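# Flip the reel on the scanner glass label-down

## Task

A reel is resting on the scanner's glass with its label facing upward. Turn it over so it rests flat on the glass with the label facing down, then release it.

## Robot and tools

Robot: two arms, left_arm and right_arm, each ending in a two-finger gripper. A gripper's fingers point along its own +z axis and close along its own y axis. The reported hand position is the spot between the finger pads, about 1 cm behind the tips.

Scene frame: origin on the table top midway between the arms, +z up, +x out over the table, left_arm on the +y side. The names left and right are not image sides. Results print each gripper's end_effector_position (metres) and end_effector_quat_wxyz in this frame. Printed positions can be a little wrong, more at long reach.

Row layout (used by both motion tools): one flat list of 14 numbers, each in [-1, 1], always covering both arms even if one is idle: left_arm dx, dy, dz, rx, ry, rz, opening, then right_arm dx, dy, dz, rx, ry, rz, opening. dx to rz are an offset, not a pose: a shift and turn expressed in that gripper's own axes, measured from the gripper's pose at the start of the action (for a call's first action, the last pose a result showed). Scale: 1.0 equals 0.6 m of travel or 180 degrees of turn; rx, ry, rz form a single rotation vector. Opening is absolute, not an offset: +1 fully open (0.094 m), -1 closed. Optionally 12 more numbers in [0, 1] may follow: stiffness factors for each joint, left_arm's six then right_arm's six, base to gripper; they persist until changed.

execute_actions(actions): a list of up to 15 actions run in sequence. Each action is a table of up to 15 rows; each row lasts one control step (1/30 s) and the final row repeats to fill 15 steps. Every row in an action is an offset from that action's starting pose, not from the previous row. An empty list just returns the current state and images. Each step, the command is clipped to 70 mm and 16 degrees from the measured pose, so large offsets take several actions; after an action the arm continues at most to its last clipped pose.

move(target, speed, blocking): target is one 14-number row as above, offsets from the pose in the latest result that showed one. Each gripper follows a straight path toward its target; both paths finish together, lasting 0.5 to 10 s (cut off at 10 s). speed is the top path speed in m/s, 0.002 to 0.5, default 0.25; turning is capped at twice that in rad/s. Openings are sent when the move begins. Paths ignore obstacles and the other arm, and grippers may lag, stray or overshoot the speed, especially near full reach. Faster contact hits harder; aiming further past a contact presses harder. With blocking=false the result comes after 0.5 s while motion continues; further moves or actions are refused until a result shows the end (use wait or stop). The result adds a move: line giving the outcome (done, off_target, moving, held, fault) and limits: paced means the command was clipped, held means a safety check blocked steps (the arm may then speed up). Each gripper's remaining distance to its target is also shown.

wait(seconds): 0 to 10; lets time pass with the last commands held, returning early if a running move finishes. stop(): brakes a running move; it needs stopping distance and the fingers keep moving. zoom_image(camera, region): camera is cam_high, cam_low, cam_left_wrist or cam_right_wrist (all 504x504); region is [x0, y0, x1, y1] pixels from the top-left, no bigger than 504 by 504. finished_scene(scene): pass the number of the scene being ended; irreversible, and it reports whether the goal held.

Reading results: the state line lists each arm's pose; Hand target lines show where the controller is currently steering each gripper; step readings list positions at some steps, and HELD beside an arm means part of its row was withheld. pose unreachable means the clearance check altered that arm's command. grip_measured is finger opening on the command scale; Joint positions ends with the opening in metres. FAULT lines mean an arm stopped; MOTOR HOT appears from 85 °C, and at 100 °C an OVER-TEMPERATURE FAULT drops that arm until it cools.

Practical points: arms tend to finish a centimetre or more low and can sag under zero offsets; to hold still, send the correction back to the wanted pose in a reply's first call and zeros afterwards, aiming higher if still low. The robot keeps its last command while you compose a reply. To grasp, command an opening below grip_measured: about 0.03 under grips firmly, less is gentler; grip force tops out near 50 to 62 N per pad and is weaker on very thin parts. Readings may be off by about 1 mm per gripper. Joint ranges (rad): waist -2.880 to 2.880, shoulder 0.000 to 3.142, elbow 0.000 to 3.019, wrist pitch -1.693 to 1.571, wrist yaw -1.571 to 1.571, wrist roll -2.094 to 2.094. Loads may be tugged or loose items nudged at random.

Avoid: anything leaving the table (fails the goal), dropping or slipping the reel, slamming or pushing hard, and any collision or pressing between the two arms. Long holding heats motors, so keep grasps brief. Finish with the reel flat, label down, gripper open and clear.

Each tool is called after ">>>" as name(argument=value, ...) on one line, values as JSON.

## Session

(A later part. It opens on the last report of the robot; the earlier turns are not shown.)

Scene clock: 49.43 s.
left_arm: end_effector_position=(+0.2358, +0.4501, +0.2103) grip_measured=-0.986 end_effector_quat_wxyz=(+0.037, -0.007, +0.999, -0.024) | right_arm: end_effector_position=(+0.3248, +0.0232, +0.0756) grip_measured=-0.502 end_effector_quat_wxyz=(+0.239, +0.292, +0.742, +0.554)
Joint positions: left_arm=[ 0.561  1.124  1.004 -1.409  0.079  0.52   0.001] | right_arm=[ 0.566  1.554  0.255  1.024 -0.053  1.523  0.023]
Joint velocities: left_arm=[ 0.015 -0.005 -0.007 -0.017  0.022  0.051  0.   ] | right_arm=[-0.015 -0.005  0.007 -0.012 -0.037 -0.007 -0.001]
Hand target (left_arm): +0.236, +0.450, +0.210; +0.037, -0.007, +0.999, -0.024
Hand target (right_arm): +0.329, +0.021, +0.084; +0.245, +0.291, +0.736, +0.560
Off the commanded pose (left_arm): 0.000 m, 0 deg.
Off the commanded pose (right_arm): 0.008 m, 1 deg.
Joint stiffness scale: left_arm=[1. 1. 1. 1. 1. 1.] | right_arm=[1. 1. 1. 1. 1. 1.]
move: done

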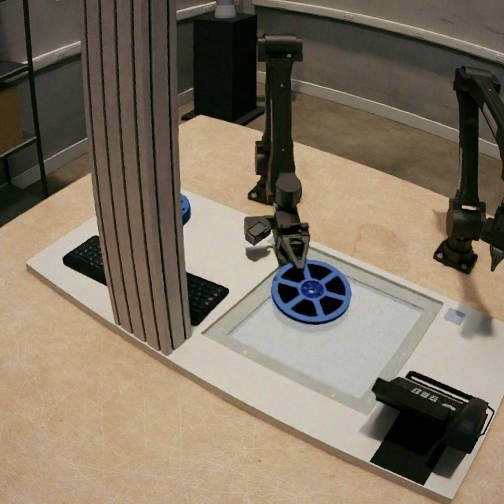

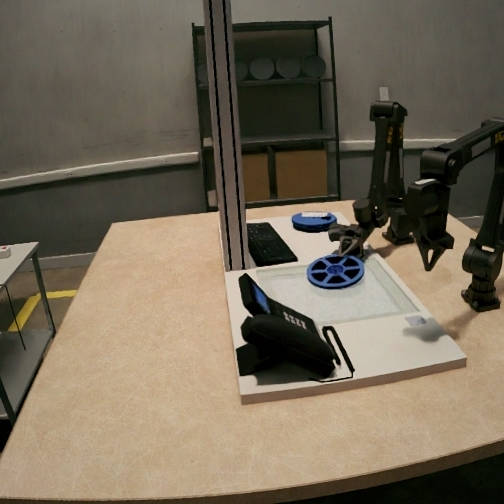

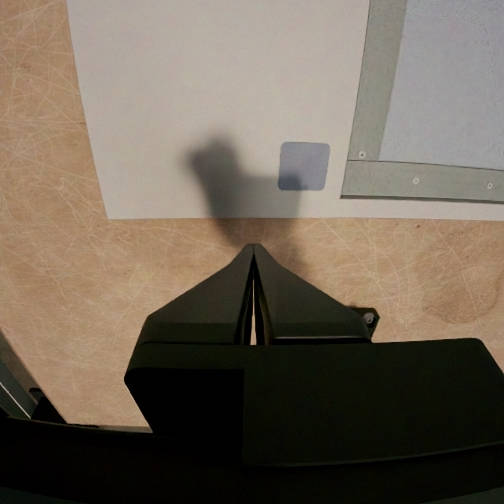

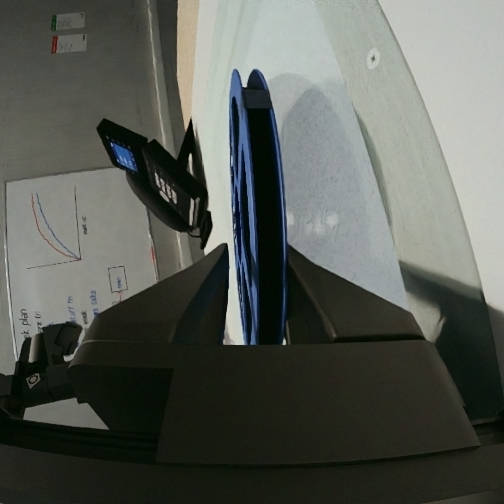

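It got dragged. Carry back, tilt the gripper steeper, retract fast.

>>> move(target=[0,0,0,0,0,0,-1,0,0.03,0.15,0,0,0,-0.5], speed=0.04)

>>> move(target=[0,0,0,0,0,0,-1,0,-0.01,0,0.12,0,0,0], speed=0.1)

>>> move(target=[0,0,0,0,0,0,-1,0,-0.05,-0.08,0,0,0,0], speed=0.3)

Scene clock: 53.13 s.
left_arm: end_effector_position=(+0.2358, +0.4501, +0.2103) grip_measured=-0.986 end_effector_quat_wxyz=(+0.037, -0.007, +0.999, -0.024) | right_arm: end_effector_position=(+0.3815, +0.0748, +0.0654) grip_measured=-0.502 end_effector_quat_wxyz=(+0.240, +0.294, +0.744, +0.550)
Joint positions: left_arm=[ 0.561  1.124  1.004 -1.409  0.079  0.52   0.001] | right_arm=[ 0.57   1.708  0.463  0.96  -0.044  1.523  0.023]
Joint velocities: left_arm=[-0.015 -0.015 -0.017  0.017 -0.066  0.007 -0.   ] | right_arm=[-0.015  0.005  0.002  0.002 -0.022 -0.051  0.001]
Hand target (left_arm): +0.236, +0.450, +0.210; +0.037, -0.007, +0.999, -0.024
Hand target (right_arm): +0.388, +0.088, +0.068; +0.239, +0.292, +0.742, +0.555
Off the commanded pose (left_arm): 0.000 m, 0 deg.
Off the commanded pose (right_arm): 0.016 m, 1 deg.
Joint stiffness scale: left_arm=[1. 1. 1. 1. 1. 1.] | right_arm=[1. 1. 1. 1. 1. 1.]
move: off_target (right_arm)

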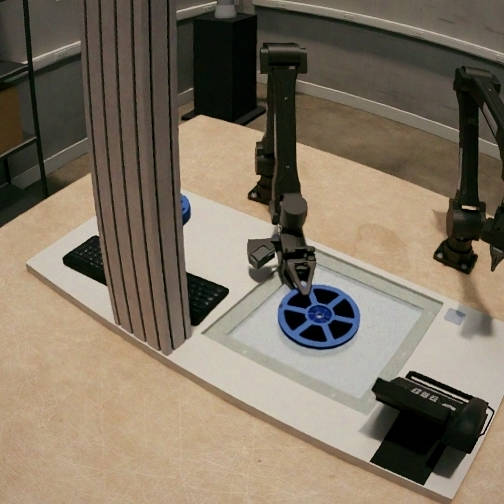

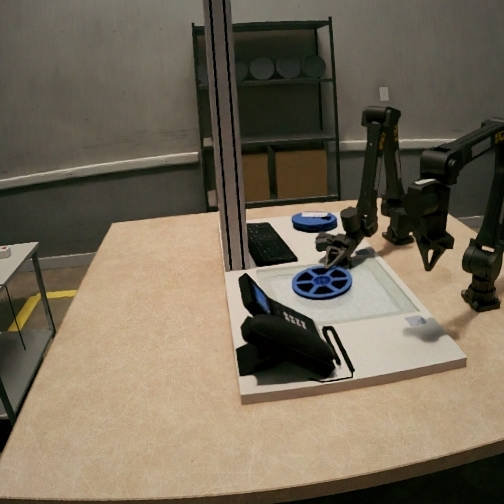

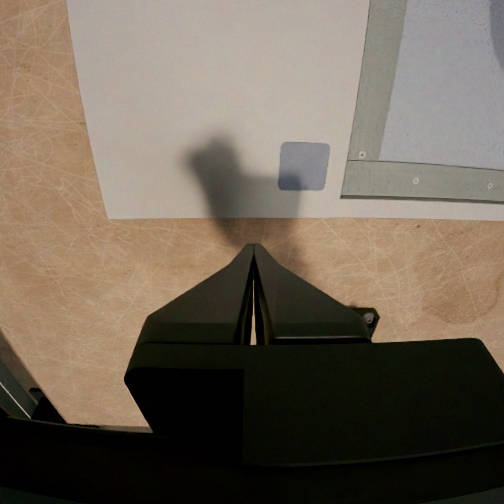

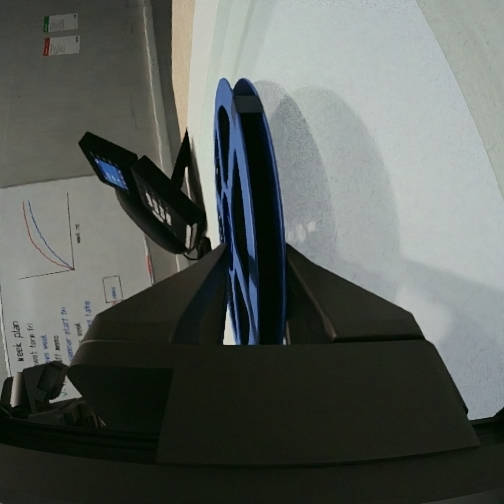

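Scene clock: 55.30 s.
left_arm: end_effector_position=(+0.2358, +0.4501, +0.2103) grip_measured=-0.986 end_effector_quat_wxyz=(+0.037, -0.007, +0.999, -0.024) | right_arm: end_effector_position=(+0.3844, +0.0729, +0.0655) grip_measured=-0.002 end_effector_quat_wxyz=(+0.183, +0.337, +0.826, +0.414)
Joint positions: left_arm=[ 0.561  1.124  1.004 -1.409  0.079  0.52   0.001] | right_arm=[ 0.57   1.512  0.601  0.28  -0.024  1.524  0.047]
Joint velocities: left_arm=[-0.015 -0.015  0.002  0.002 -0.066 -0.051 -0.002] | right_arm=[-0.005 -0.005  0.007 -0.032 -0.007 -0.037 -0.   ]
Hand target (left_arm): +0.236, +0.450, +0.210; +0.037, -0.007, +0.999, -0.024
Hand target (right_arm): +0.381, +0.074, +0.059; +0.181, +0.334, +0.834, +0.401
Off the commanded pose (left_arm): 0.000 m, 0 deg.
Off the commanded pose (right_arm): 0.007 m, 2 deg.
Joint stiffness scale: left_arm=[1. 1. 1. 1. 1. 1.] | right_arm=[1. 1. 1. 1. 1. 1.]
move: done

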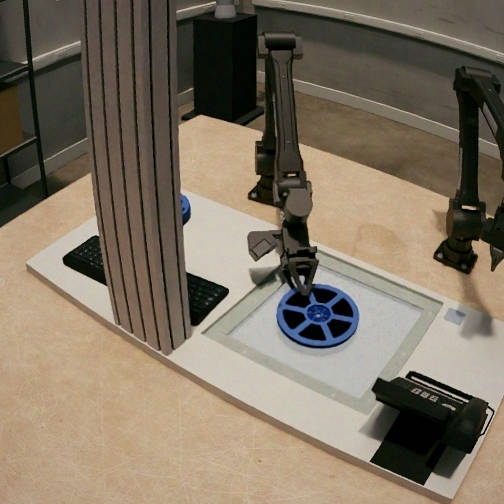

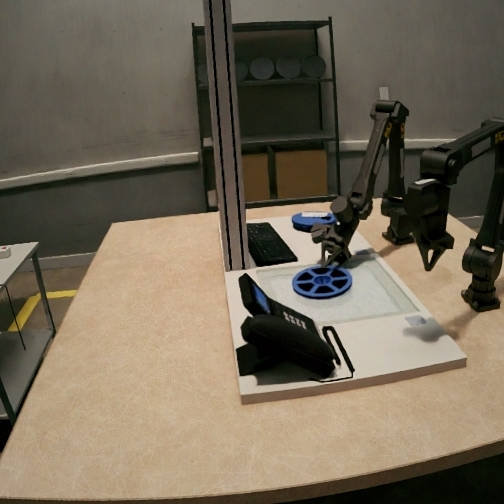

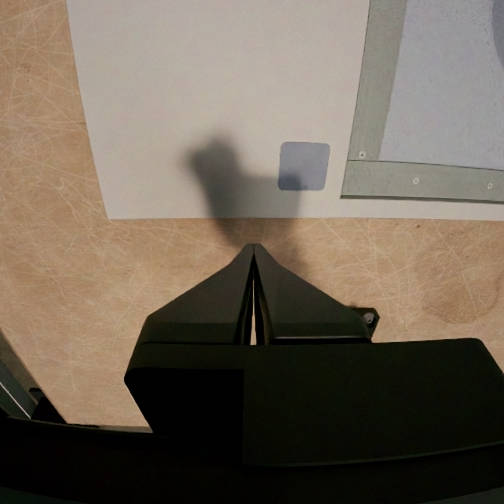

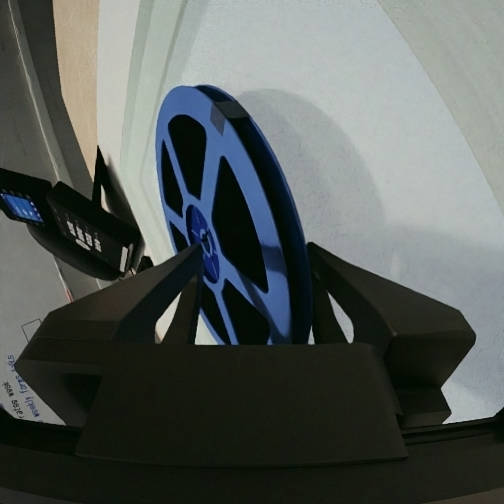

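Scene clock: 56.03 s.
left_arm: end_effector_position=(+0.2358, +0.4501, +0.2103) grip_measured=-0.986 end_effector_quat_wxyz=(+0.037, -0.007, +0.999, -0.024) | right_arm: end_effector_position=(+0.3407, +0.0337, +0.0651) grip_measured=-0.002 end_effector_quat_wxyz=(+0.181, +0.337, +0.828, +0.411)
Joint positions: left_arm=[ 0.561  1.124  1.004 -1.409  0.079  0.52   0.001] | right_arm=[ 0.57   1.367  0.451  0.276 -0.026  1.524  0.047]
Joint velocities: left_arm=[-0.005 -0.015  0.007  0.002 -0.022 -0.022 -0.001] | right_arm=[-0.005  0.005 -0.007  0.002  0.037 -0.022  0.001]
Hand target (left_arm): +0.236, +0.450, +0.210; +0.037, -0.007, +0.999, -0.024
Hand target (right_arm): +0.345, +0.033, +0.070; +0.183, +0.337, +0.826, +0.414
Off the commanded pose (left_arm): 0.000 m, 0 deg.
Off the commanded pose (right_arm): 0.006 m, 1 deg.
Joint stiffness scale: left_arm=[1. 1. 1. 1. 1. 1.] | right_arm=[1. 1. 1. 1. 1. 1.]
move: done

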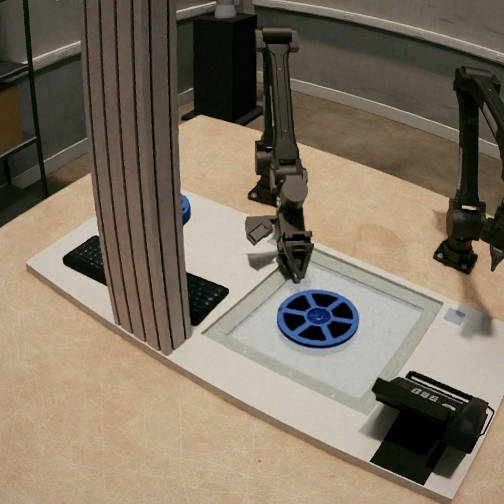

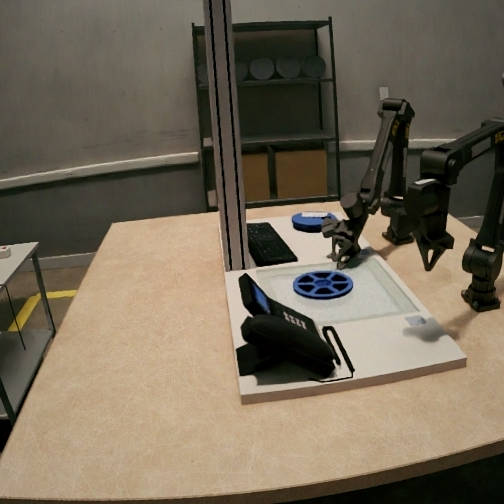

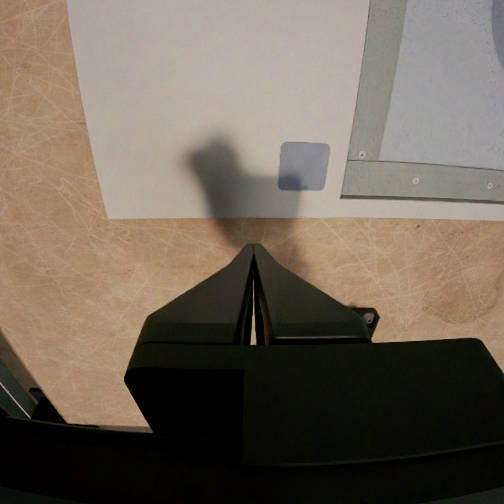

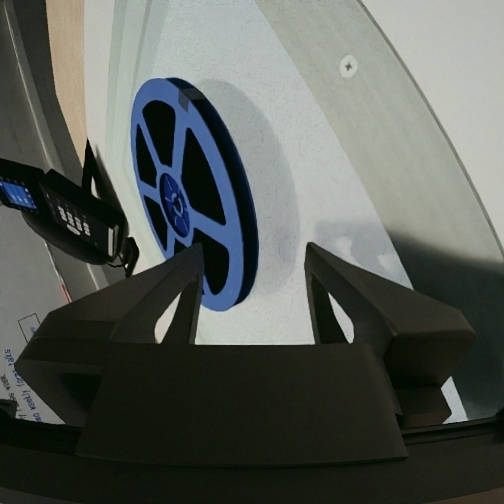

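>>> finished_scene(scene=2)

The scene is finished: the task was done.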